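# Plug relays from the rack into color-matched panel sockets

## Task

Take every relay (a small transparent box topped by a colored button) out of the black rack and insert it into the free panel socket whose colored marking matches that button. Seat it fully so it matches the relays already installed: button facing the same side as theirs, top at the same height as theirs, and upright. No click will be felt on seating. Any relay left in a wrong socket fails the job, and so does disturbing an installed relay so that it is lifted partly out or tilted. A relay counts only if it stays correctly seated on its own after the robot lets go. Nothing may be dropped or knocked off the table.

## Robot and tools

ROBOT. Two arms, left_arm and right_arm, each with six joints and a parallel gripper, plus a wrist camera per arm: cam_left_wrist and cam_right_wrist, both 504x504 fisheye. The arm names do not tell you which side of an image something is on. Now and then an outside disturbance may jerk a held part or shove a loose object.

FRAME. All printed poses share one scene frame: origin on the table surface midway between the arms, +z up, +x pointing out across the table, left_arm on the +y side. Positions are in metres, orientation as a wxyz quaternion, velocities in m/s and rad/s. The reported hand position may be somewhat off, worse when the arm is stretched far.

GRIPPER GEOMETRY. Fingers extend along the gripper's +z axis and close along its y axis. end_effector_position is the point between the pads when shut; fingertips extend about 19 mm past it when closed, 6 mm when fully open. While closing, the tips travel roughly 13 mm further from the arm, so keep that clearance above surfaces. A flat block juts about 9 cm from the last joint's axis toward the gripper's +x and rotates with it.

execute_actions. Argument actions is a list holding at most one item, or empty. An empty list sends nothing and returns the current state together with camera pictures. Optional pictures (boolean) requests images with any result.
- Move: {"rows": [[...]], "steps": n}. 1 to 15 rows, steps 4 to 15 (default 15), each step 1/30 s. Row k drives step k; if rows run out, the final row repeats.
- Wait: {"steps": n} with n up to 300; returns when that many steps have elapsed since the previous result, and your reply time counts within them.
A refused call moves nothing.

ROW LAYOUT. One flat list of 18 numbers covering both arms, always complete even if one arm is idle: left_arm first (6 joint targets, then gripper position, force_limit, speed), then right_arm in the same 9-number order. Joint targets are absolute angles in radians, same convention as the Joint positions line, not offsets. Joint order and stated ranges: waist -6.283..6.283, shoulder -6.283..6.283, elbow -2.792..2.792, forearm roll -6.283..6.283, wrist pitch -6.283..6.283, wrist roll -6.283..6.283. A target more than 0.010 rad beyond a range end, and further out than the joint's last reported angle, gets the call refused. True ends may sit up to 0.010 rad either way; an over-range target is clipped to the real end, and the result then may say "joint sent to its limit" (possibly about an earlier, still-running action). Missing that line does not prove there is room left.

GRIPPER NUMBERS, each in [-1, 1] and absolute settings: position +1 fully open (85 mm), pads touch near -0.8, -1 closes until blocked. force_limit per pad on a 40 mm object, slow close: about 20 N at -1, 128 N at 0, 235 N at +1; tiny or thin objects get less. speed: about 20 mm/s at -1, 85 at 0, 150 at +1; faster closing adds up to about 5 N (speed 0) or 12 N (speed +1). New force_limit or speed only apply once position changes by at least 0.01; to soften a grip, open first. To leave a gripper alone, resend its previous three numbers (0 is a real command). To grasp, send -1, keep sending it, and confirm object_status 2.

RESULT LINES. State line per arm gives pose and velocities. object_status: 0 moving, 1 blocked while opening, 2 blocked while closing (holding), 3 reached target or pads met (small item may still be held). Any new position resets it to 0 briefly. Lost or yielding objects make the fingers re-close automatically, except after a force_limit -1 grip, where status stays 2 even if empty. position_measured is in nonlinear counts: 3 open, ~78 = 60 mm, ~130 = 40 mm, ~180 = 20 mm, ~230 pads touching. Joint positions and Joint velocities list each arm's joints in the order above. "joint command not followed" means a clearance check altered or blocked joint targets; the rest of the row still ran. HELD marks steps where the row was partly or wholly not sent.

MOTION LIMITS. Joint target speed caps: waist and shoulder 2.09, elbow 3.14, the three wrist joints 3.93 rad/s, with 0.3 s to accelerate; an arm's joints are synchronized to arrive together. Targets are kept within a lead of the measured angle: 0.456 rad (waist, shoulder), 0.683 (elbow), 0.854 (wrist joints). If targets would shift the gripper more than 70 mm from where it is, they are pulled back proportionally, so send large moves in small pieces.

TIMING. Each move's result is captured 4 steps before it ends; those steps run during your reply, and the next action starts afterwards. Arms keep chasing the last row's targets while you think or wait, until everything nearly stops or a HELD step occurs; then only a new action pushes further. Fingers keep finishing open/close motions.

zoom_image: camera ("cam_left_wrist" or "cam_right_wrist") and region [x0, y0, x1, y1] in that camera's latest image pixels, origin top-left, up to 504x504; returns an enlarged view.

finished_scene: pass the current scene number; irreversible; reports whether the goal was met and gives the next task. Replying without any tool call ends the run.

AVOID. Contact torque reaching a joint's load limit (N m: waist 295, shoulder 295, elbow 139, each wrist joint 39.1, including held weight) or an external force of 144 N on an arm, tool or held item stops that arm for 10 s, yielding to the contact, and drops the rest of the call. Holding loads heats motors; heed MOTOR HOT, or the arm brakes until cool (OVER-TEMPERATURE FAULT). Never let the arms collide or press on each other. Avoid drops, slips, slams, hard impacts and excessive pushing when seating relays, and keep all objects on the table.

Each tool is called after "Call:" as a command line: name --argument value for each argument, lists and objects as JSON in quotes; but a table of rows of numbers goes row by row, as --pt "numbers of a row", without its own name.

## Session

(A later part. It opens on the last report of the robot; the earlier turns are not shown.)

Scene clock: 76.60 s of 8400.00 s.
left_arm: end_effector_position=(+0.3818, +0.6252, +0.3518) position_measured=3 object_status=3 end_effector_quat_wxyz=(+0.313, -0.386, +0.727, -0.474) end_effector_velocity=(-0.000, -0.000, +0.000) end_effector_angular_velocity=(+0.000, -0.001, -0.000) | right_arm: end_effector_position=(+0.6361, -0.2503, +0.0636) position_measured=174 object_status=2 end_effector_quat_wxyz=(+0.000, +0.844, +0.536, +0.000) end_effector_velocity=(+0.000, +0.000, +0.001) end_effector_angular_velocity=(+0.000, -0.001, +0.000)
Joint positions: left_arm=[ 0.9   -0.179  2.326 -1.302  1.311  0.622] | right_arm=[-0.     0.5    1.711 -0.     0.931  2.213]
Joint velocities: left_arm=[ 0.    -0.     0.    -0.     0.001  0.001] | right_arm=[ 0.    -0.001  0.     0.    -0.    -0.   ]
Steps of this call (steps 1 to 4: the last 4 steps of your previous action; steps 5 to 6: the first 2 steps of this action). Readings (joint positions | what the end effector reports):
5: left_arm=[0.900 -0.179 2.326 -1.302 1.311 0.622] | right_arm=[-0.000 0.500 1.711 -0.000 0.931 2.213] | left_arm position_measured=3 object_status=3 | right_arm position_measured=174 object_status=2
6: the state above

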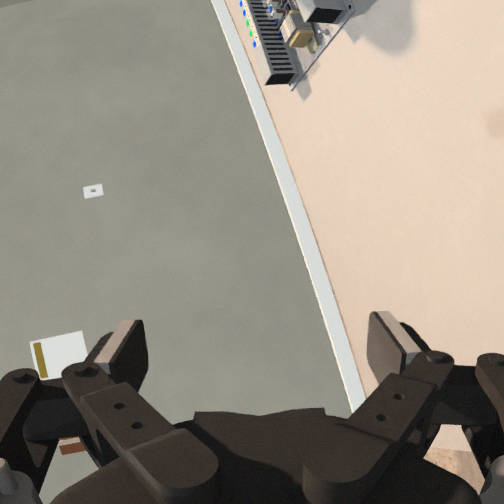

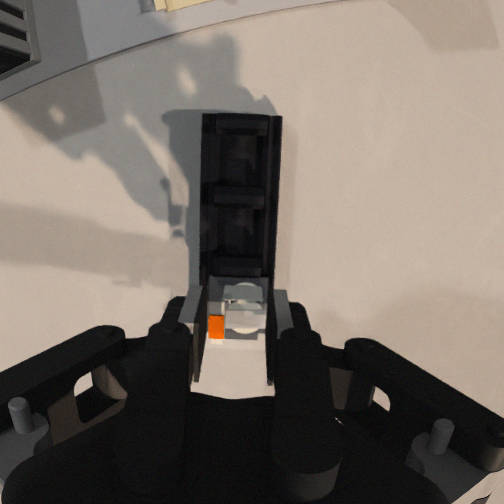

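Call:
execute_actions --actions '[{"rows":[[0.9,-0.179,2.326,-1.302,1.311,0.622,1,0,0,-0.0003,0.496,1.709,0,0.9366,2.2127,-1,-0.3,0.3],[0.9,-0.179,2.326,-1.302,1.311,0.622,1,0,0,-0.0003,0.492,1.706,0,0.9436,2.2127,-1,-0.3,0.3],[0.9,-0.179,2.326,-1.302,1.311,0.622,1,0,0,-0.0003,0.486,1.702,0,0.9536,2.2127,-1,-0.3,0.3],[0.9,-0.179,2.326,-1.302,1.311,0.622,1,0,0,-0.0003,0.478,1.696,0,0.9676,2.2127,-1,-0.3,0.3],[0.9,-0.179,2.326,-1.302,1.311,0.622,1,0,0,-0.0003,0.468,1.688,0,0.9856,2.2127,-1,-0.3,0.3],[0.9,-0.179,2.326,-1.302,1.311,0.622,1,0,0,-0.0003,0.457,1.678,0,1.0066,2.2127,-1,-0.3,0.3],[0.9,-0.179,2.326,-1.302,1.311,0.622,1,0,0,-0.0003,0.4367,1.6594,0,1.0455,2.2127,-1,-0.3,0.3],[0.9,-0.179,2.326,-1.302,1.311,0.622,1,0,0,-0.0003,0.4367,1.6594,0,1.0455,2.2127,-1,-0.3,0.3],[0.9,-0.179,2.326,-1.302,1.311,0.622,1,0,0,-0.0003,0.4367,1.6594,0,1.0455,2.2127,-1,-0.3,0.3],[0.9,-0.179,2.326,-1.302,1.311,0.622,1,0,0,0.07,0.482,1.582,0,1.0776,2.193,-1,-0.3,0.3],[0.9,-0.179,2.326,-1.302,1.311,0.622,1,0,0,0.145,0.535,1.50,0,1.1066,2.172,-1,-0.3,0.3],[0.9,-0.179,2.326,-1.302,1.311,0.622,1,0,0,0.2176,0.591,1.4202,0,1.1304,2.1522,-1,-0.3,0.3]],"steps":15}]'

Call:
execute_actions --actions '[{"rows":[[0.9,-0.179,2.326,-1.302,1.311,0.622,1,0,0,0.2176,0.591,1.4202,0,1.1304,2.1522,-1,-0.3,0.3]],"steps":14}]'

Call:
execute_actions --actions '[{"rows":[[0.9,-0.179,2.326,-1.302,1.311,0.622,1,0,0,0.2176,0.6,1.4298,0,1.1118,2.1522,-1,-0.3,0.3],[0.9,-0.179,2.326,-1.302,1.311,0.622,1,0,0,0.2176,0.6,1.4298,0,1.1118,2.1522,-1,-0.3,0.3],[0.9,-0.179,2.326,-1.302,1.311,0.622,1,0,0,0.2176,0.6091,1.4394,0,1.0931,2.1522,-1,-0.3,0.3]],"steps":13}]' --pictures true

Call:
zoom_image --camera "cam_right_wrist" --region '[170,180,330,340]'

Scene clock: 77.60 s of 8400.00 s.
left_arm: end_effector_position=(+0.3818, +0.6252, +0.3518) position_measured=3 object_status=3 end_effector_quat_wxyz=(+0.313, -0.386, +0.727, -0.474) end_effector_velocity=(+0.000, -0.000, -0.000) end_effector_angular_velocity=(+0.000, -0.001, -0.002) | right_arm: end_effector_position=(+0.6380, -0.2472, +0.1369) position_measured=174 object_status=2 end_effector_quat_wxyz=(+0.000, +0.843, +0.538, +0.000) end_effector_velocity=(+0.056, +0.165, +0.095) end_effector_angular_velocity=(-0.006, +0.027, +0.260)
Joint positions: left_arm=[ 0.9   -0.179  2.326 -1.302  1.311  0.622] | right_arm=[0.003 0.438 1.653 0.    1.05  2.212]
Joint velocities: left_arm=[-0.     0.     0.     0.     0.001  0.001] | right_arm=[ 0.201  0.07  -0.304  0.     0.262 -0.059]
Steps of this call (steps 1 to 4: the last 4 steps of your previous action; steps 5 to 15: the robot went on to your last target; steps 16 to 19: nothing new was sent; steps 20 to 30: the first 11 steps of this action). Readings (joint positions | what the end effector reports):
20: left_arm=[0.900 -0.179 2.326 -1.302 1.311 0.622] | right_arm=[-0.000 0.500 1.711 -0.000 0.931 2.213] | left_arm position_measured=3 object_status=3 | right_arm position_measured=174 object_status=2
21: left_arm=[0.900 -0.179 2.326 -1.302 1.311 0.622] | right_arm=[-0.000 0.499 1.710 -0.000 0.933 2.213] | left_arm position_measured=3 object_status=3 | right_arm position_measured=174 object_status=2
23: left_arm=[0.900 -0.179 2.326 -1.302 1.311 0.622] | right_arm=[-0.000 0.491 1.705 -0.000 0.946 2.213] | left_arm position_measured=3 object_status=3 | right_arm position_measured=174 object_status=2
27: left_arm=[0.900 -0.179 2.326 -1.302 1.311 0.622] | right_arm=[-0.000 0.457 1.678 -0.000 1.007 2.213] | left_arm position_measured=3 object_status=3 | right_arm position_measured=174 object_status=2
30: the state above

Scene clock: 78.07 s of 8400.00 s.
left_arm: end_effector_position=(+0.3818, +0.6252, +0.3518) position_measured=3 object_status=3 end_effector_quat_wxyz=(+0.313, -0.386, +0.727, -0.474) end_effector_velocity=(-0.000, +0.000, -0.000) end_effector_angular_velocity=(+0.001, +0.000, +0.001) | right_arm: end_effector_position=(+0.6755, -0.0554, +0.1297) position_measured=174 object_status=2 end_effector_quat_wxyz=(-0.000, +0.761, +0.648, -0.000) end_effector_velocity=(+0.002, +0.001, +0.002) end_effector_angular_velocity=(+0.001, -0.003, +0.001)
Joint positions: left_arm=[ 0.9   -0.179  2.326 -1.302  1.311  0.622] | right_arm=[0.217 0.591 1.42  0.    1.13  2.152]
Joint velocities: left_arm=[ 0.     0.     0.     0.    -0.001  0.001] | right_arm=[ 0.     0.001 -0.006  0.     0.002 -0.001]
Steps of this call (steps 1 to 4: the last 4 steps of your previous action; steps 5 to 14: the first 10 steps of this action). Readings (joint positions | what the end effector reports):
5: left_arm=[0.900 -0.179 2.326 -1.302 1.311 0.622] | right_arm=[0.097 0.501 1.550 0.000 1.087 2.186] | left_arm position_measured=3 object_status=3 | right_arm position_measured=174 object_status=2
6: left_arm=[0.900 -0.179 2.326 -1.302 1.311 0.622] | right_arm=[0.117 0.516 1.528 0.000 1.094 2.180] | left_arm position_measured=3 object_status=3 | right_arm position_measured=174 object_status=2
8: left_arm=[0.900 -0.179 2.326 -1.302 1.311 0.622] | right_arm=[0.156 0.545 1.486 0.000 1.108 2.169] | left_arm position_measured=3 object_status=3 | right_arm position_measured=174 object_status=2
12: left_arm=[0.900 -0.179 2.326 -1.302 1.311 0.622] | right_arm=[0.216 0.590 1.423 0.000 1.129 2.153] | left_arm position_measured=3 object_status=3 | right_arm position_measured=174 object_status=2
14: the state above

Scene clock: 78.50 s of 8400.00 s.
left_arm: end_effector_position=(+0.3818, +0.6252, +0.3518) position_measured=3 object_status=3 end_effector_quat_wxyz=(+0.313, -0.386, +0.727, -0.474) end_effector_velocity=(-0.000, -0.000, -0.000) end_effector_angular_velocity=(+0.002, -0.001, -0.001) | right_arm: end_effector_position=(+0.6755, -0.0552, +0.1047) position_measured=174 object_status=2 end_effector_quat_wxyz=(+0.000, +0.761, +0.648, -0.000) end_effector_velocity=(+0.000, +0.001, -0.001) end_effector_angular_velocity=(+0.001, -0.001, +0.000)
Joint positions: left_arm=[ 0.9   -0.179  2.326 -1.302  1.311  0.622] | right_arm=[ 0.218  0.609  1.439 -0.     1.093  2.152]
Joint velocities: left_arm=[-0.    -0.     0.001  0.    -0.     0.003] | right_arm=[ 0.     0.001  0.     0.    -0.002 -0.   ]
Steps of this call (steps 1 to 4: the last 4 steps of your previous action; steps 5 to 13: the first 9 steps of this action). Readings (joint positions | what the end effector reports):
5: left_arm=[0.900 -0.179 2.326 -1.302 1.311 0.622] | right_arm=[0.217 0.591 1.420 0.000 1.130 2.152] | left_arm position_measured=3 object_status=3 | right_arm position_measured=174 object_status=2
6: left_arm=[0.900 -0.179 2.326 -1.302 1.311 0.622] | right_arm=[0.218 0.594 1.423 0.000 1.125 2.152] | left_arm position_measured=3 object_status=3 | right_arm position_measured=174 object_status=2
8: left_arm=[0.900 -0.179 2.326 -1.302 1.311 0.622] | right_arm=[0.218 0.603 1.433 -0.000 1.106 2.152] | left_arm position_measured=3 object_status=3 | right_arm position_measured=174 object_status=2
12: left_arm=[0.900 -0.179 2.326 -1.302 1.311 0.622] | right_arm=[0.218 0.609 1.439 -0.000 1.093 2.152] | left_arm position_measured=3 object_status=3 | right_arm position_measured=174 object_status=2
13: the state above

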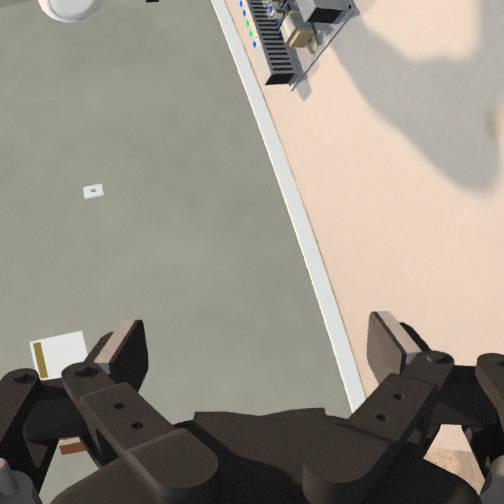

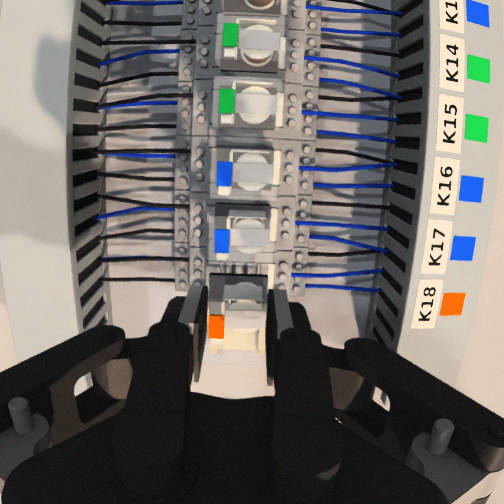

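Region (170, 180, 330, 340) of cam_right_wrist's 504x504 image, scaled by 3.150, with more detail than that image has.

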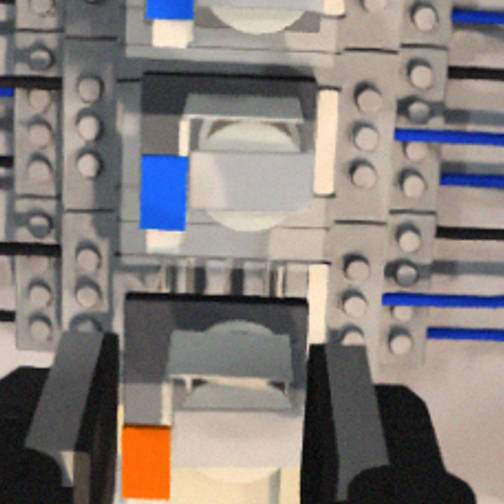

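Call:
execute_actions --actions '[{"rows":[[0.9,-0.179,2.326,-1.302,1.311,0.622,1,0,0,0.217,0.6086,1.4402,0,1.0928,2.1516,-1,-0.3,0.3],[0.9,-0.179,2.326,-1.302,1.311,0.622,1,0,0,0.217,0.6111,1.4426,0,1.0879,2.1516,-1,-0.3,0.3],[0.9,-0.179,2.326,-1.302,1.311,0.622,1,0,0,0.217,0.6136,1.445,0,1.083,2.1516,-1,-0.3,0.3],[0.9,-0.179,2.326,-1.302,1.311,0.622,1,0,0,0.217,0.6161,1.4474,0,1.0781,2.1516,-1,-0.3,0.3]],"steps":12}]' --pictures true

Call:
zoom_image --camera "cam_right_wrist" --region '[170,180,330,340]'

Scene clock: 79.07 s of 8400.00 s.
left_arm: end_effector_position=(+0.3818, +0.6252, +0.3518) position_measured=3 object_status=3 end_effector_quat_wxyz=(+0.313, -0.386, +0.727, -0.474) end_effector_velocity=(+0.000, -0.000, +0.000) end_effector_angular_velocity=(-0.001, +0.000, -0.000) | right_arm: end_effector_position=(+0.6754, -0.0557, +0.0952) position_measured=174 object_status=2 end_effector_quat_wxyz=(+0.000, +0.761, +0.648, +0.000) end_effector_velocity=(+0.001, +0.001, -0.001) end_effector_angular_velocity=(+0.000, -0.001, +0.000)
Joint positions: left_arm=[ 0.9   -0.179  2.326 -1.302  1.311  0.622] | right_arm=[0.217 0.616 1.447 0.    1.078 2.152]
Joint velocities: left_arm=[-0.    -0.    -0.     0.     0.    -0.001] | right_arm=[ 0.     0.002 -0.    -0.    -0.003 -0.   ]
Steps of this call (steps 1 to 4: the last 4 steps of your previous action; steps 5 to 9: the robot went on to your last target; steps 10 to 17: the first 8 steps of this action). Readings (joint positions | what the end effector reports):
10: left_arm=[0.900 -0.179 2.326 -1.302 1.311 0.622] | right_arm=[0.218 0.609 1.439 -0.000 1.093 2.152] | left_arm position_measured=3 object_status=3 | right_arm position_measured=174 object_status=2
11: left_arm=[0.900 -0.179 2.326 -1.302 1.311 0.622] | right_arm=[0.217 0.609 1.440 0.000 1.093 2.152] | left_arm position_measured=3 object_status=3 | right_arm position_measured=174 object_status=2
13: left_arm=[0.900 -0.179 2.326 -1.302 1.311 0.622] | right_arm=[0.217 0.611 1.443 0.000 1.086 2.152] | left_arm position_measured=3 object_status=3 | right_arm position_measured=174 object_status=2
17: the state above

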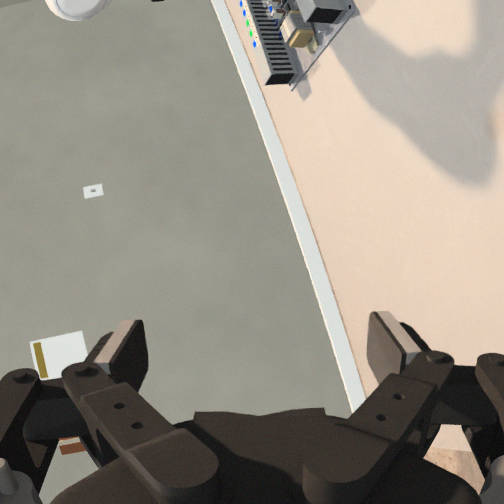

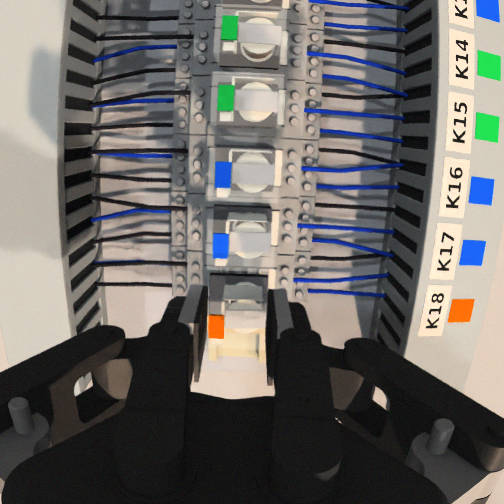

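Region (170, 180, 330, 340) of cam_right_wrist's 504x504 image, scaled by 3.150, with more detail than that image has.

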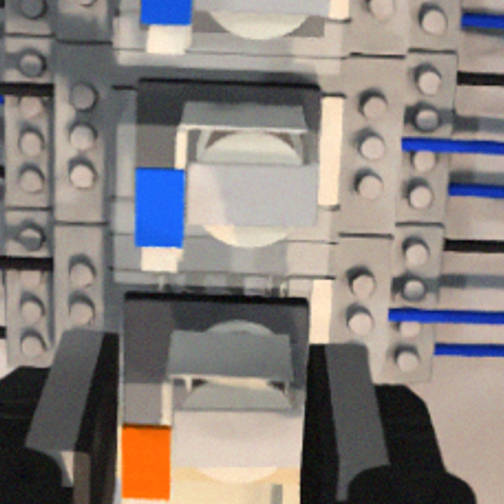

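Call:
execute_actions --actions '[{"rows":[[0.9,-0.179,2.326,-1.302,1.311,0.622,1,0,0,0.217,0.6169,1.4481,0,1.0766,2.1516,-1,-0.3,0.3],[0.9,-0.179,2.326,-1.302,1.311,0.622,1,0,0,0.217,0.6177,1.4488,0,1.0751,2.1516,-1,-0.3,0.3],[0.9,-0.179,2.326,-1.302,1.311,0.622,1,0,0,0.217,0.6184,1.4495,0,1.0737,2.1516,-1,-0.3,0.3],[0.9,-0.179,2.326,-1.302,1.311,0.622,1,0,0,0.217,0.6192,1.4502,0,1.0722,2.1516,-1,-0.3,0.3],[0.9,-0.179,2.326,-1.302,1.311,0.622,1,0,0,0.217,0.62,1.4509,0,1.0707,2.1516,-1,-0.3,0.3],[0.9,-0.179,2.326,-1.302,1.311,0.622,1,0,0,0.217,0.6208,1.4516,0,1.0692,2.1516,-1,-0.3,0.3],[0.9,-0.179,2.326,-1.302,1.311,0.622,1,0,0,0.217,0.6215,1.4523,0,1.0678,2.1516,-1,-0.3,0.3],[0.9,-0.179,2.326,-1.302,1.311,0.622,1,0,0,0.217,0.6223,1.453,0,1.0663,2.1516,-1,-0.3,0.3],[0.9,-0.179,2.326,-1.302,1.311,0.622,1,0,0,0.217,0.6231,1.4537,0,1.0648,2.1516,-1,-0.3,0.3],[0.9,-0.179,2.326,-1.302,1.311,0.622,1,0,0,0.217,0.6235,1.454,0,1.0641,2.1516,-1,-0.3,0.3],[0.9,-0.179,2.326,-1.302,1.311,0.622,1,0,0,0.217,0.6239,1.4544,0,1.0633,2.1516,-1,-0.3,0.3]],"steps":15}]' --pictures true

Call:
zoom_image --camera "cam_right_wrist" --region '[170,200,330,360]'

Scene clock: 79.70 s of 8400.00 s.
left_arm: end_effector_position=(+0.3818, +0.6252, +0.3518) position_measured=3 object_status=3 end_effector_quat_wxyz=(+0.313, -0.386, +0.727, -0.474) end_effector_velocity=(-0.000, +0.000, -0.000) end_effector_angular_velocity=(-0.001, +0.001, +0.001) | right_arm: end_effector_position=(+0.6755, -0.0557, +0.0860) position_measured=174 object_status=2 end_effector_quat_wxyz=(+0.000, +0.761, +0.648, +0.000) end_effector_velocity=(-0.002, -0.000, -0.023) end_effector_angular_velocity=(-0.003, +0.006, +0.001)
Joint positions: left_arm=[ 0.9   -0.179  2.326 -1.302  1.311  0.622] | right_arm=[0.217 0.623 1.454 0.    1.065 2.152]
Joint velocities: left_arm=[ 0.001 -0.     0.001 -0.    -0.    -0.001] | right_arm=[ 0.     0.018  0.015 -0.    -0.027  0.   ]
Steps of this call (steps 1 to 4: the last 4 steps of your previous action; steps 5 to 8: the robot went on to your last target; steps 9 to 19: the first 11 steps of this action). Readings (joint positions | what the end effector reports):
9: left_arm=[0.900 -0.179 2.326 -1.302 1.311 0.622] | right_arm=[0.217 0.616 1.447 0.000 1.078 2.152] | left_arm position_measured=3 object_status=3 | right_arm position_measured=174 object_status=2
10: left_arm=[0.900 -0.179 2.326 -1.302 1.311 0.622] | right_arm=[0.217 0.616 1.448 0.000 1.077 2.152] | left_arm position_measured=3 object_status=3 | right_arm position_measured=174 object_status=2
12: left_arm=[0.900 -0.179 2.326 -1.302 1.311 0.622] | right_arm=[0.217 0.618 1.449 0.000 1.074 2.152] | left_arm position_measured=3 object_status=3 | right_arm position_measured=174 object_status=2
16: left_arm=[0.900 -0.179 2.326 -1.302 1.311 0.622] | right_arm=[0.217 0.621 1.451 0.000 1.068 2.152] | left_arm position_measured=3 object_status=3 | right_arm position_measured=174 object_status=2
19: the state above

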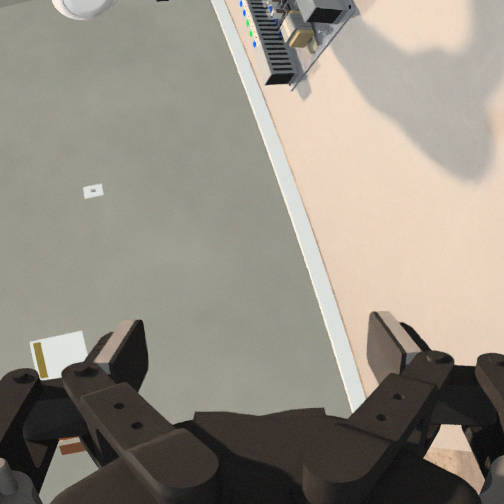

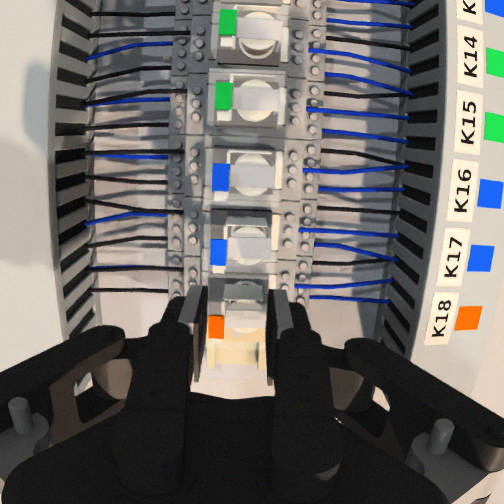

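Region (170, 200, 330, 360) of cam_right_wrist's 504x504 image, scaled by 3.150, with more detail than that image has.

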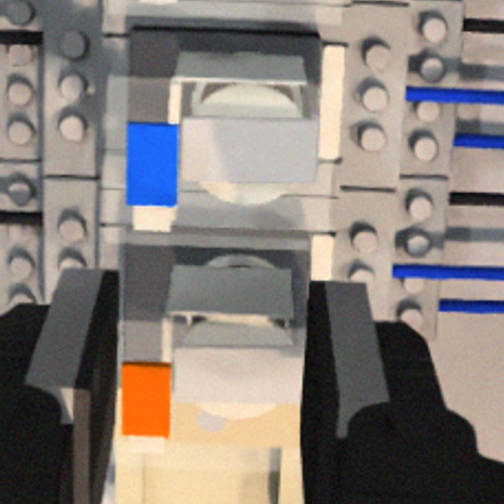

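Call:
execute_actions --actions '[]'

Scene clock: 80.20 s of 8400.00 s.
left_arm: end_effector_position=(+0.3818, +0.6252, +0.3518) position_measured=3 object_status=3 end_effector_quat_wxyz=(+0.313, -0.386, +0.727, -0.474) end_effector_velocity=(-0.000, -0.000, +0.000) end_effector_angular_velocity=(-0.000, -0.000, -0.000) | right_arm: end_effector_position=(+0.6754, -0.0558, +0.0849) position_measured=174 object_status=2 end_effector_quat_wxyz=(+0.000, +0.761, +0.648, +0.000) end_effector_velocity=(+0.000, -0.000, +0.001) end_effector_angular_velocity=(+0.000, -0.001, -0.000)
Joint positions: left_arm=[ 0.9   -0.179  2.326 -1.302  1.311  0.622] | right_arm=[ 0.217  0.624  1.454 -0.     1.063  2.152]
Joint velocities: left_arm=[ 0.     0.    -0.     0.     0.001 -0.   ] | right_arm=[-0.    -0.001 -0.    -0.     0.     0.   ]
Kept back: nothing.
Steps of this call (steps 1 to 4: the last 4 steps of your previous action; steps 5 to 15: the robot went on to your last target). Readings (joint positions | what the end effector reports):
1: left_arm=[0.900 -0.179 2.326 -1.302 1.311 0.622] | right_arm=[0.217 0.623 1.454 0.000 1.064 2.152] | left_arm position_measured=3 object_status=3 | right_arm position_measured=174 object_status=2
2: left_arm=[0.900 -0.179 2.326 -1.302 1.311 0.622] | right_arm=[0.217 0.624 1.454 0.000 1.063 2.152] | left_arm position_measured=3 object_status=3 | right_arm position_measured=174 object_status=2
4: left_arm=[0.900 -0.179 2.326 -1.302 1.311 0.622] | right_arm=[0.217 0.624 1.454 0.000 1.063 2.152] | left_arm position_measured=3 object_status=3 | right_arm position_measured=174 object_status=2
8: left_arm=[0.900 -0.179 2.326 -1.302 1.311 0.622] | right_arm=[0.217 0.624 1.454 0.000 1.063 2.152] | left_arm position_measured=3 object_status=3 | right_arm position_measured=174 object_status=2
15: the state above
All arms were judged still, so your last target was given up. Only a new action makes them travel on or press farther. Fingers that are still opening or closing keep moving.

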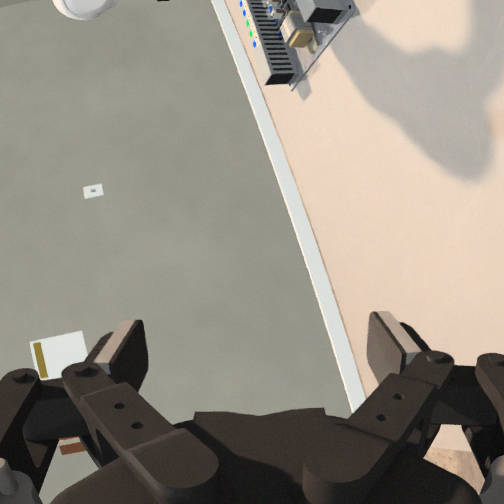

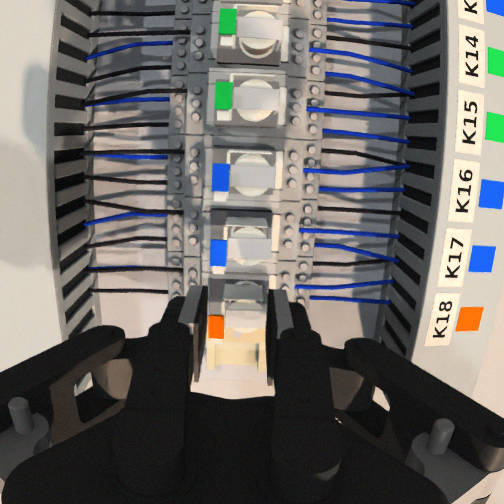

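Call:
execute_actions --actions '[{"rows":[[0.9,-0.179,2.326,-1.302,1.311,0.622,1,0,0,0.217,0.6243,1.4548,0,1.0626,2.1516,-1,-0.3,0.3],[0.9,-0.179,2.326,-1.302,1.311,0.622,1,0,0,0.217,0.6247,1.4551,0,1.0618,2.1516,-1,-0.3,0.3],[0.9,-0.179,2.326,-1.302,1.311,0.622,1,0,0,0.217,0.6251,1.4555,0,1.0611,2.1516,-1,-0.3,0.3],[0.9,-0.179,2.326,-1.302,1.311,0.622,1,0,0,0.217,0.6254,1.4558,0,1.0604,2.1516,-1,-0.3,0.3]],"steps":12}]'

Call:
execute_actions --actions '[{"rows":[[0.9,-0.179,2.326,-1.302,1.311,0.622,1,0,0,0.217,0.6258,1.4562,0,1.0596,2.1516,-1,-0.3,0.3],[0.9,-0.179,2.326,-1.302,1.311,0.622,1,0,0,0.217,0.6262,1.4565,0,1.0589,2.1516,-1,-0.3,0.3],[0.9,-0.179,2.326,-1.302,1.311,0.622,1,0,0,0.217,0.6266,1.4569,0,1.0582,2.1516,-1,-0.3,0.3]],"steps":12}]'

Scene clock: 80.67 s of 8400.00 s.
left_arm: end_effector_position=(+0.3818, +0.6252, +0.3518) position_measured=3 object_status=3 end_effector_quat_wxyz=(+0.313, -0.386, +0.727, -0.474) end_effector_velocity=(+0.000, +0.000, +0.000) end_effector_angular_velocity=(+0.002, -0.000, +0.000) | right_arm: end_effector_position=(+0.6754, -0.0557, +0.0831) position_measured=174 object_status=2 end_effector_quat_wxyz=(+0.000, +0.761, +0.648, +0.000) end_effector_velocity=(-0.000, +0.000, -0.000) end_effector_angular_velocity=(+0.000, +0.000, +0.000)
Joint positions: left_arm=[ 0.9   -0.179  2.326 -1.302  1.311  0.622] | right_arm=[ 0.217  0.625  1.456 -0.     1.06   2.152]
Joint velocities: left_arm=[-0.     0.    -0.001  0.    -0.001  0.001] | right_arm=[ 0.  0.  0.  0. -0.  0.]
Steps of this call (steps 1 to 6: nothing new was sent; steps 7 to 14: the first 8 steps of this action). Readings (joint positions | what the end effector reports):
7: left_arm=[0.900 -0.179 2.326 -1.302 1.311 0.622] | right_arm=[0.217 0.624 1.454 -0.000 1.063 2.152] | left_arm position_measured=3 object_status=3 | right_arm position_measured=174 object_status=2
8: left_arm=[0.900 -0.179 2.326 -1.302 1.311 0.622] | right_arm=[0.217 0.624 1.455 -0.000 1.063 2.152] | left_arm position_measured=3 object_status=3 | right_arm position_measured=174 object_status=2
10: left_arm=[0.900 -0.179 2.326 -1.302 1.311 0.622] | right_arm=[0.217 0.625 1.455 -0.000 1.062 2.152] | left_arm position_measured=3 object_status=3 | right_arm position_measured=174 object_status=2
14: the state above

Scene clock: 81.07 s of 8400.00 s.
left_arm: end_effector_position=(+0.3818, +0.6252, +0.3518) position_measured=3 object_status=3 end_effector_quat_wxyz=(+0.313, -0.386, +0.727, -0.474) end_effector_velocity=(-0.000, -0.000, -0.000) end_effector_angular_velocity=(-0.000, +0.000, +0.000) | right_arm: end_effector_position=(+0.6754, -0.0558, +0.0815) position_measured=174 object_status=2 end_effector_quat_wxyz=(+0.000, +0.761, +0.648, +0.000) end_effector_velocity=(-0.000, -0.000, -0.001) end_effector_angular_velocity=(-0.000, +0.001, -0.000)
Joint positions: left_arm=[ 0.9   -0.179  2.326 -1.302  1.311  0.622] | right_arm=[ 0.217  0.626  1.457 -0.     1.058  2.152]
Joint velocities: left_arm=[ 0. -0.  0.  0. -0. -0.] | right_arm=[ 0.     0.001  0.     0.    -0.     0.   ]
Steps of this call (steps 1 to 4: the last 4 steps of your previous action; steps 5 to 12: the first 8 steps of this action). Readings (joint positions | what the end effector reports):
5: left_arm=[0.900 -0.179 2.326 -1.302 1.311 0.622] | right_arm=[0.217 0.625 1.456 -0.000 1.060 2.152] | left_arm position_measured=3 object_status=3 | right_arm position_measured=174 object_status=2
6: left_arm=[0.900 -0.179 2.326 -1.302 1.311 0.622] | right_arm=[0.217 0.626 1.456 -0.000 1.060 2.152] | left_arm position_measured=3 object_status=3 | right_arm position_measured=174 object_status=2
8: left_arm=[0.900 -0.179 2.326 -1.302 1.311 0.622] | right_arm=[0.217 0.626 1.457 -0.000 1.059 2.152] | left_arm position_measured=3 object_status=3 | right_arm position_measured=174 object_status=2
12: the state above

One more mm.

Call:
execute_actions --actions '[{"rows":[[0.9,-0.179,2.326,-1.302,1.311,0.622,1,0,0,0.217,0.627,1.4572,0,1.0574,2.1516,-1,-0.3,0.3],[0.9,-0.179,2.326,-1.302,1.311,0.622,1,0,0,0.217,0.6274,1.4576,0,1.0567,2.1516,-1,-0.3,0.3],[0.9,-0.179,2.326,-1.302,1.311,0.622,1,0,0,0.217,0.6277,1.4579,0,1.056,2.1516,-1,-0.3,0.3]],"steps":12}]' --pictures true

Scene clock: 81.50 s of 8400.00 s.
left_arm: end_effector_position=(+0.3818, +0.6252, +0.3518) position_measured=3 object_status=3 end_effector_quat_wxyz=(+0.313, -0.386, +0.727, -0.474) end_effector_velocity=(-0.000, +0.000, -0.000) end_effector_angular_velocity=(-0.002, +0.000, +0.001) | right_arm: end_effector_position=(+0.6753, -0.0558, +0.0800) position_measured=174 object_status=2 end_effector_quat_wxyz=(+0.000, +0.761, +0.648, +0.000) end_effector_velocity=(+0.000, -0.000, +0.002) end_effector_angular_velocity=(+0.001, -0.002, -0.001)
Joint positions: left_arm=[ 0.9   -0.179  2.326 -1.302  1.311  0.622] | right_arm=[ 0.217  0.628  1.458 -0.     1.056  2.152]
Joint velocities: left_arm=[ 0.002  0.     0.    -0.     0.001 -0.001] | right_arm=[-0.001 -0.002 -0.     0.    -0.     0.   ]
Steps of this call (steps 1 to 4: the last 4 steps of your previous action; step 5: the robot went on to your last target; steps 6 to 13: the first 8 steps of this action). Readings (joint positions | what the end effector reports):
6: left_arm=[0.900 -0.179 2.326 -1.302 1.311 0.622] | right_arm=[0.217 0.627 1.457 -0.000 1.058 2.152] | left_arm position_measured=3 object_status=3 | right_arm position_measured=174 object_status=2
7: left_arm=[0.900 -0.179 2.326 -1.302 1.311 0.622] | right_arm=[0.217 0.627 1.457 -0.000 1.058 2.152] | left_arm position_measured=3 object_status=3 | right_arm position_measured=174 object_status=2
9: left_arm=[0.900 -0.179 2.326 -1.302 1.311 0.622] | right_arm=[0.217 0.627 1.458 -0.000 1.056 2.152] | left_arm position_measured=3 object_status=3 | right_arm position_measured=174 object_status=2
13: the state above

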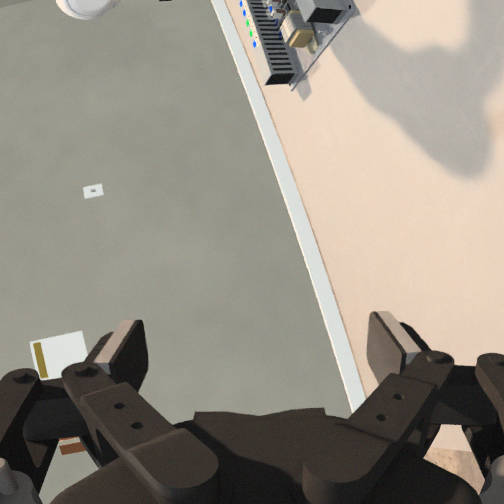

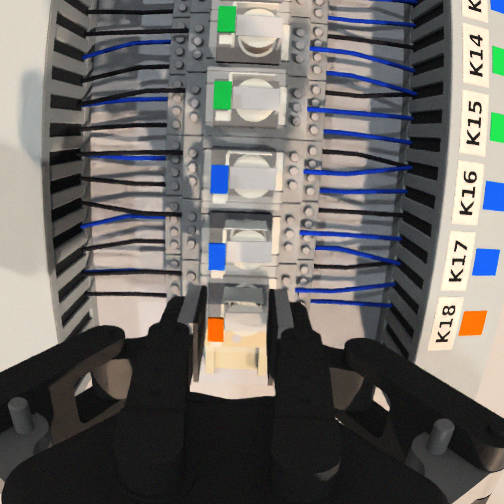

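Call:
execute_actions --actions '[{"rows":[[0.9,-0.179,2.326,-1.302,1.311,0.622,1,0,0,0.217,0.6274,1.4576,0,1.0567,2.1516,-0.1,0,0.5],[0.9,-0.179,2.326,-1.302,1.311,0.622,1,0,0,0.217,0.6274,1.4576,0,1.0567,2.1516,-0.1,0,0.5],[0.9,-0.179,2.326,-1.302,1.311,0.622,1,0,0,0.217,0.6274,1.4576,0,1.0567,2.1516,-0.1,0,0.5],[0.9,-0.179,2.326,-1.302,1.311,0.622,1,0,0,0.217,0.6274,1.4576,0,1.0567,2.1516,-0.1,0,0.5],[0.9,-0.179,2.326,-1.302,1.311,0.622,1,0,0,0.217,0.6274,1.4576,0,1.0567,2.1516,-0.1,0,0.5],[0.9,-0.179,2.326,-1.302,1.311,0.622,1,0,0,0.217,0.6274,1.4576,0,1.0567,2.1516,-0.1,0,0.5],[0.9,-0.179,2.326,-1.302,1.311,0.622,1,0,0,0.217,0.6274,1.4576,0,1.0567,2.1516,-0.1,0,0.5],[0.9,-0.179,2.326,-1.302,1.311,0.622,1,0,0,0.217,0.6274,1.4576,0,1.0567,2.1516,-0.1,0,0.5],[0.9,-0.179,2.326,-1.302,1.311,0.622,1,0,0,0.217,0.6197,1.4506,0,1.0713,2.1516,-0.1,0,0.5],[0.9,-0.179,2.326,-1.302,1.311,0.622,1,0,0,0.217,0.612,1.4436,0,1.086,2.1516,-0.1,0,0.5]],"steps":15}]'

Call:
execute_actions --actions '[{"rows":[[0.9,-0.179,2.326,-1.302,1.311,0.622,1,0,0,0.217,0.59,1.42,0,1.1316,2.1516,1,0,0.5]],"steps":9}]'

Call:
execute_actions --actions '[{"rows":[[0.9,-0.179,2.326,-1.302,1.311,0.622,1,0,0,0.2288,0.6022,1.4014,0,1.138,3.7334,1,0,0.5]],"steps":15}]'

Call:
execute_actions --actions '[{"rows":[[0.9,-0.179,2.326,-1.302,1.311,0.622,1,0,0,0.2288,0.6022,1.4014,0,1.138,3.7334,1,0,0.5],[0.9,-0.179,2.326,-1.302,1.311,0.622,1,0,0,0.2288,0.6022,1.4014,0,1.138,3.7334,1,0,0.5],[0.9,-0.179,2.326,-1.302,1.311,0.622,1,0,0,0.2288,0.6022,1.4014,0,1.138,3.7334,1,0,0.5],[0.9,-0.179,2.326,-1.302,1.311,0.622,1,0,0,0.2288,0.62,1.4207,0,1.1009,3.7334,1,0,0.5]],"steps":15}]' --pictures true

Scene clock: 82.30 s of 8400.00 s.
left_arm: end_effector_position=(+0.3818, +0.6252, +0.3518) position_measured=3 object_status=3 end_effector_quat_wxyz=(+0.313, -0.386, +0.727, -0.474) end_effector_velocity=(+0.000, +0.000, +0.000) end_effector_angular_velocity=(+0.000, +0.000, +0.000) | right_arm: end_effector_position=(+0.6753, -0.0559, +0.0908) position_measured=142 object_status=0 end_effector_quat_wxyz=(-0.000, +0.761, +0.648, -0.001) end_effector_velocity=(+0.017, +0.007, +0.256) end_effector_angular_velocity=(+0.020, -0.046, -0.001)
Joint positions: left_arm=[ 0.9   -0.179  2.326 -1.302  1.311  0.622] | right_arm=[ 0.217  0.62   1.45  -0.     1.074  2.152]
Joint velocities: left_arm=[-0.     0.    -0.001 -0.    -0.    -0.001] | right_arm=[-0.001 -0.195 -0.184 -0.     0.328  0.   ]
Steps of this call (steps 1 to 4: the last 4 steps of your previous action; steps 5 to 13: the robot went on to your last target; steps 14 to 24: the first 11 steps of this action). Readings (joint positions | what the end effector reports):
14: left_arm=[0.900 -0.179 2.326 -1.302 1.311 0.622] | right_arm=[0.217 0.628 1.458 -0.000 1.056 2.152] | left_arm position_measured=3 object_status=3 | right_arm position_measured=174 object_status=0
15: left_arm=[0.900 -0.179 2.326 -1.302 1.311 0.622] | right_arm=[0.217 0.628 1.458 -0.000 1.056 2.152] | left_arm position_measured=3 object_status=3 | right_arm position_measured=174 object_status=0
17: left_arm=[0.900 -0.179 2.326 -1.302 1.311 0.622] | right_arm=[0.217 0.628 1.459 -0.000 1.056 2.152] | left_arm position_measured=3 object_status=3 | right_arm position_measured=161 object_status=0
21: left_arm=[0.900 -0.179 2.326 -1.302 1.311 0.622] | right_arm=[0.217 0.629 1.458 -0.000 1.057 2.152] | left_arm position_measured=3 object_status=3 | right_arm position_measured=143 object_status=0
24: the state above

Scene clock: 82.60 s of 8400.00 s.
left_arm: end_effector_position=(+0.3818, +0.6252, +0.3518) position_measured=3 object_status=3 end_effector_quat_wxyz=(+0.313, -0.386, +0.727, -0.474) end_effector_velocity=(+0.000, -0.000, +0.000) end_effector_angular_velocity=(+0.001, -0.000, -0.001) | right_arm: end_effector_position=(+0.6760, -0.0554, +0.1315) position_measured=119 object_status=0 end_effector_quat_wxyz=(+0.000, +0.761, +0.648, +0.001) end_effector_velocity=(-0.013, -0.006, +0.015) end_effector_angular_velocity=(-0.013, +0.029, -0.001)
Joint positions: left_arm=[ 0.9   -0.179  2.326 -1.302  1.311  0.622] | right_arm=[0.217 0.59  1.42  0.    1.131 2.152]
Joint velocities: left_arm=[-0.001 -0.    -0.     0.    -0.001  0.001] | right_arm=[-0.    -0.018  0.     0.     0.05  -0.   ]
Steps of this call (steps 1 to 4: the last 4 steps of your previous action; steps 5 to 9: the first 5 steps of this action). Readings (joint positions | what the end effector reports):
5: left_arm=[0.900 -0.179 2.326 -1.302 1.311 0.622] | right_arm=[0.217 0.612 1.444 -0.000 1.086 2.152] | left_arm position_measured=3 object_status=3 | right_arm position_measured=141 object_status=0
6: left_arm=[0.900 -0.179 2.326 -1.302 1.311 0.622] | right_arm=[0.217 0.609 1.441 -0.000 1.094 2.152] | left_arm position_measured=3 object_status=3 | right_arm position_measured=141 object_status=0
8: left_arm=[0.900 -0.179 2.326 -1.302 1.311 0.622] | right_arm=[0.217 0.592 1.422 0.000 1.126 2.152] | left_arm position_measured=3 object_status=3 | right_arm position_measured=128 object_status=0
9: the state above

Scene clock: 83.10 s of 8400.00 s.
left_arm: end_effector_position=(+0.3818, +0.6252, +0.3518) position_measured=3 object_status=3 end_effector_quat_wxyz=(+0.313, -0.386, +0.727, -0.474) end_effector_velocity=(+0.000, +0.000, -0.000) end_effector_angular_velocity=(+0.000, -0.000, -0.000) | right_arm: end_effector_position=(+0.6773, -0.0472, +0.1302) position_measured=4 object_status=0 end_effector_quat_wxyz=(-0.000, +0.939, +0.344, +0.000) end_effector_velocity=(+0.006, +0.026, -0.002) end_effector_angular_velocity=(+0.000, -0.001, -3.704)
Joint positions: left_arm=[ 0.9   -0.179  2.326 -1.302  1.311  0.622] | right_arm=[0.225 0.598 1.407 0.    1.136 2.869]
Joint velocities: left_arm=[-0.     0.    -0.    -0.    -0.     0.001] | right_arm=[ 0.025  0.026 -0.04  -0.     0.014  3.729]
Steps of this call (steps 1 to 4: the last 4 steps of your previous action; steps 5 to 15: the first 11 steps of this action). Readings (joint positions | what the end effector reports):
5: left_arm=[0.900 -0.179 2.326 -1.302 1.311 0.622] | right_arm=[0.217 0.590 1.420 0.000 1.132 2.152] | left_arm position_measured=3 object_status=3 | right_arm position_measured=68 object_status=0
6: left_arm=[0.900 -0.179 2.326 -1.302 1.311 0.622] | right_arm=[0.217 0.590 1.420 0.000 1.132 2.160] | left_arm position_measured=3 object_status=3 | right_arm position_measured=58 object_status=0
8: left_arm=[0.900 -0.179 2.326 -1.302 1.311 0.622] | right_arm=[0.218 0.591 1.419 0.000 1.132 2.219] | left_arm position_measured=3 object_status=3 | right_arm position_measured=37 object_status=0
12: left_arm=[0.900 -0.179 2.326 -1.302 1.311 0.622] | right_arm=[0.222 0.595 1.412 0.000 1.134 2.510] | left_arm position_measured=3 object_status=3 | right_arm position_measured=7 object_status=0
15: the state above

Scene clock: 83.60 s of 8400.00 s.
left_arm: end_effector_position=(+0.3818, +0.6252, +0.3518) position_measured=3 object_status=3 end_effector_quat_wxyz=(+0.313, -0.386, +0.727, -0.474) end_effector_velocity=(-0.000, -0.000, +0.000) end_effector_angular_velocity=(-0.001, -0.000, -0.000) | right_arm: end_effector_position=(+0.6781, -0.0435, +0.1044) position_measured=3 object_status=3 end_effector_quat_wxyz=(+0.000, +0.997, -0.079, -0.000) end_effector_velocity=(+0.000, +0.002, +0.004) end_effector_angular_velocity=(+0.006, -0.006, -0.003)
Joint positions: left_arm=[ 0.9   -0.179  2.326 -1.302  1.311  0.622] | right_arm=[ 0.229  0.621  1.42  -0.     1.101  3.733]
Joint velocities: left_arm=[ 0.001  0.    -0.    -0.     0.001 -0.001] | right_arm=[ 0.001 -0.005 -0.     0.003 -0.003  0.002]
Steps of this call (steps 1 to 4: the last 4 steps of your previous action; steps 5 to 15: the first 11 steps of this action). Readings (joint positions | what the end effector reports):
5: left_arm=[0.900 -0.179 2.326 -1.302 1.311 0.622] | right_arm=[0.228 0.601 1.403 0.000 1.138 3.449] | left_arm position_measured=3 object_status=3 | right_arm position_measured=3 object_status=0
6: left_arm=[0.900 -0.179 2.326 -1.302 1.311 0.622] | right_arm=[0.228 0.602 1.402 0.000 1.138 3.532] | left_arm position_measured=3 object_status=3 | right_arm position_measured=3 object_status=0
8: left_arm=[0.900 -0.179 2.326 -1.302 1.311 0.622] | right_arm=[0.229 0.602 1.402 0.000 1.138 3.655] | left_arm position_measured=3 object_status=3 | right_arm position_measured=3 object_status=3
12: left_arm=[0.900 -0.179 2.326 -1.302 1.311 0.622] | right_arm=[0.229 0.621 1.421 -0.000 1.103 3.733] | left_arm position_measured=3 object_status=3 | right_arm position_measured=3 object_status=3
15: the state above

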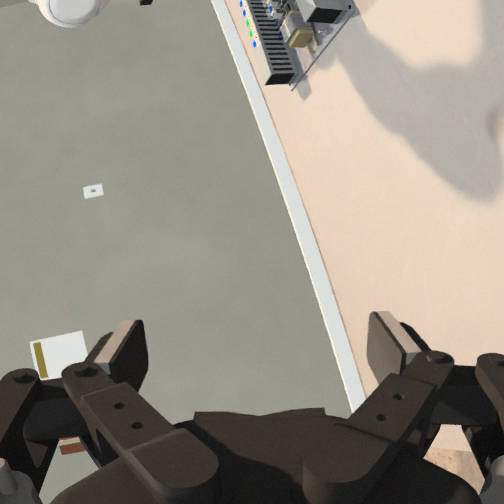

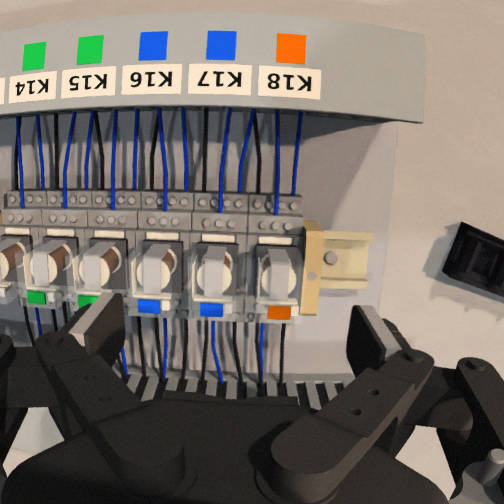

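Call:
zoom_image --camera "cam_right_wrist" --region '[100,180,340,340]'

Region (100, 180, 340, 340) of cam_right_wrist's 504x504 image, scaled by 2.100, with more detail than that image has.

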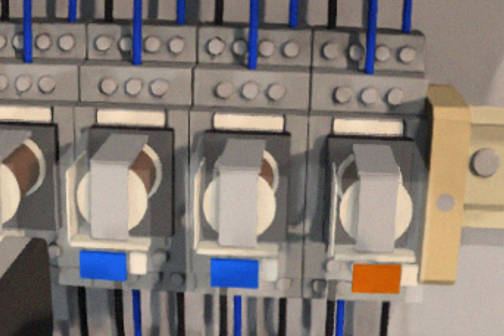

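Call:
execute_actions --actions '[{"rows":[[0.9,-0.179,2.326,-1.302,1.311,0.622,1,0,0,0.2288,0.6022,1.4014,0,1.138,3.7334,1,0,0.5],[0.9,-0.179,2.326,-1.302,1.311,0.622,1,0,0,0.2288,0.6022,1.4014,0,1.138,3.7334,1,0,0.5],[0.9,-0.179,2.326,-1.302,1.311,0.622,1,0,0,0.2288,0.6022,1.4014,0,1.138,3.7334,1,0,0.5],[0.9,-0.179,2.326,-1.302,1.311,0.622,1,0,0,0.2288,0.6022,1.4014,0,1.138,3.7334,1,0,0.5],[0.9,-0.179,2.326,-1.302,1.311,0.622,1,0,0,0.2137,0.595,1.41,0,1.1366,2.1483,1,0,0.5]],"steps":15}]'

Call:
execute_actions --actions '[{"rows":[[0.9,-0.179,2.326,-1.302,1.311,0.622,1,0,0,0.2137,0.595,1.41,0,1.1366,2.1483,1,0,0.5]],"steps":14}]' --pictures true

Call:
zoom_image --camera "cam_right_wrist" --region '[150,0,350,380]'

Scene clock: 84.57 s of 8400.00 s.
left_arm: end_effector_position=(+0.3818, +0.6252, +0.3518) position_measured=3 object_status=3 end_effector_quat_wxyz=(+0.313, -0.386, +0.727, -0.474) end_effector_velocity=(-0.000, -0.000, -0.000) end_effector_angular_velocity=(-0.001, +0.001, +0.000) | right_arm: end_effector_position=(+0.6775, -0.0481, +0.1299) position_measured=3 object_status=3 end_effector_quat_wxyz=(+0.000, +0.999, +0.050, -0.001) end_effector_velocity=(+0.009, -0.038, +0.011) end_effector_angular_velocity=(+0.006, -0.004, +2.524)
Joint positions: left_arm=[ 0.9   -0.179  2.326 -1.302  1.311  0.622] | right_arm=[0.224 0.599 1.407 0.    1.137 3.469]
Joint velocities: left_arm=[-0.001 -0.     0.001 -0.    -0.001 -0.001] | right_arm=[-0.045 -0.024  0.018 -0.    -0.    -2.568]
Steps of this call (steps 1 to 4: the last 4 steps of your previous action; steps 5 to 15: the robot went on to your last target; steps 16 to 18: nothing new was sent; steps 19 to 29: the first 11 steps of this action). Readings (joint positions | what the end effector reports):
19: left_arm=[0.900 -0.179 2.326 -1.302 1.311 0.622] | right_arm=[0.229 0.620 1.421 -0.000 1.101 3.733] | left_arm position_measured=3 object_status=3 | right_arm position_measured=3 object_status=3
20: left_arm=[0.900 -0.179 2.326 -1.302 1.311 0.622] | right_arm=[0.229 0.617 1.418 0.000 1.107 3.733] | left_arm position_measured=3 object_status=3 | right_arm position_measured=3 object_status=3
22: left_arm=[0.900 -0.179 2.326 -1.302 1.311 0.622] | right_arm=[0.229 0.603 1.402 0.000 1.134 3.733] | left_arm position_measured=3 object_status=3 | right_arm position_measured=3 object_status=3
26: left_arm=[0.900 -0.179 2.326 -1.302 1.311 0.622] | right_arm=[0.228 0.601 1.405 0.000 1.137 3.666] | left_arm position_measured=3 object_status=3 | right_arm position_measured=3 object_status=3
29: the state above

Scene clock: 85.03 s of 8400.00 s.
left_arm: end_effector_position=(+0.3818, +0.6252, +0.3518) position_measured=3 object_status=3 end_effector_quat_wxyz=(+0.313, -0.386, +0.727, -0.474) end_effector_velocity=(-0.000, +0.001, -0.000) end_effector_angular_velocity=(+0.001, +0.001, +0.004) | right_arm: end_effector_position=(+0.6802, -0.0567, +0.1316) position_measured=3 object_status=3 end_effector_quat_wxyz=(-0.000, +0.766, +0.643, -0.000) end_effector_velocity=(+0.001, -0.001, -0.001) end_effector_angular_velocity=(-0.000, +0.001, +0.545)
Joint positions: left_arm=[ 0.9   -0.179  2.326 -1.302  1.311  0.622] | right_arm=[ 0.214  0.595  1.41  -0.     1.137  2.162]
Joint velocities: left_arm=[ 0.002 -0.     0.    -0.    -0.002 -0.   ] | right_arm=[-0.001  0.002  0.    -0.    -0.    -0.546]
Steps of this call (steps 1 to 4: the last 4 steps of your previous action; steps 5 to 14: the first 10 steps of this action). Readings (joint positions | what the end effector reports):
5: left_arm=[0.900 -0.179 2.326 -1.302 1.311 0.622] | right_arm=[0.217 0.596 1.409 -0.000 1.137 2.890] | left_arm position_measured=3 object_status=3 | right_arm position_measured=3 object_status=3
6: left_arm=[0.900 -0.179 2.326 -1.302 1.311 0.622] | right_arm=[0.217 0.596 1.409 -0.000 1.137 2.765] | left_arm position_measured=3 object_status=3 | right_arm position_measured=3 object_status=3
8: left_arm=[0.900 -0.179 2.326 -1.302 1.311 0.622] | right_arm=[0.215 0.596 1.410 -0.000 1.137 2.533] | left_arm position_measured=3 object_status=3 | right_arm position_measured=3 object_status=3
12: left_arm=[0.900 -0.179 2.326 -1.302 1.311 0.622] | right_arm=[0.214 0.595 1.410 -0.000 1.137 2.228] | left_arm position_measured=3 object_status=3 | right_arm position_measured=3 object_status=3
14: the state above

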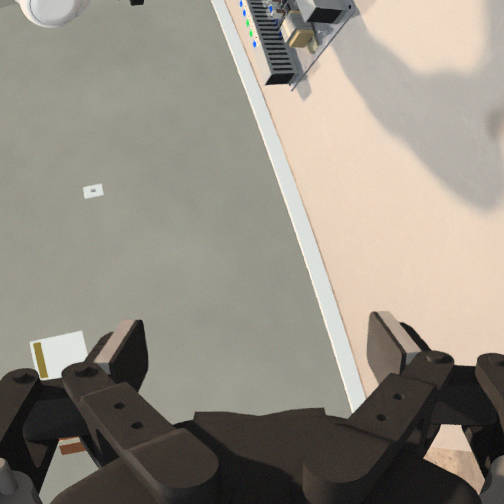

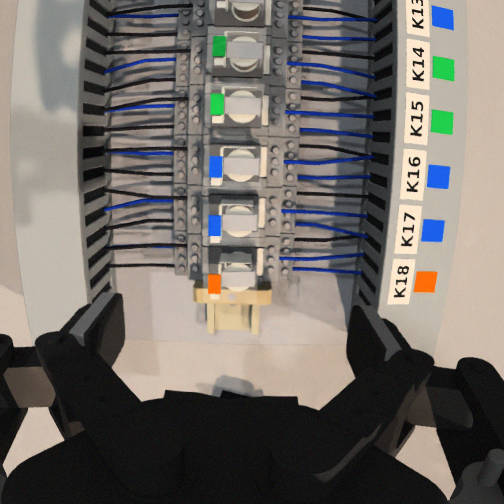

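Region (150, 0, 350, 380) of cam_right_wrist's 504x504 image, scaled by 1.326, with more detail than that image has; it fills the left 265 columns of this view, and the rest is white.

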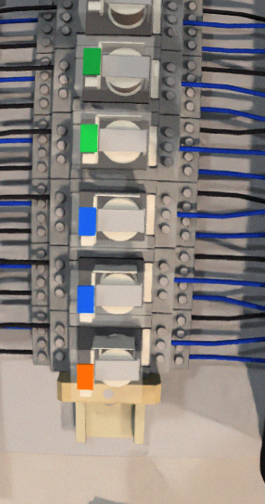

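Call:
finished_scene --scene 2

The scene is finished: the task was done.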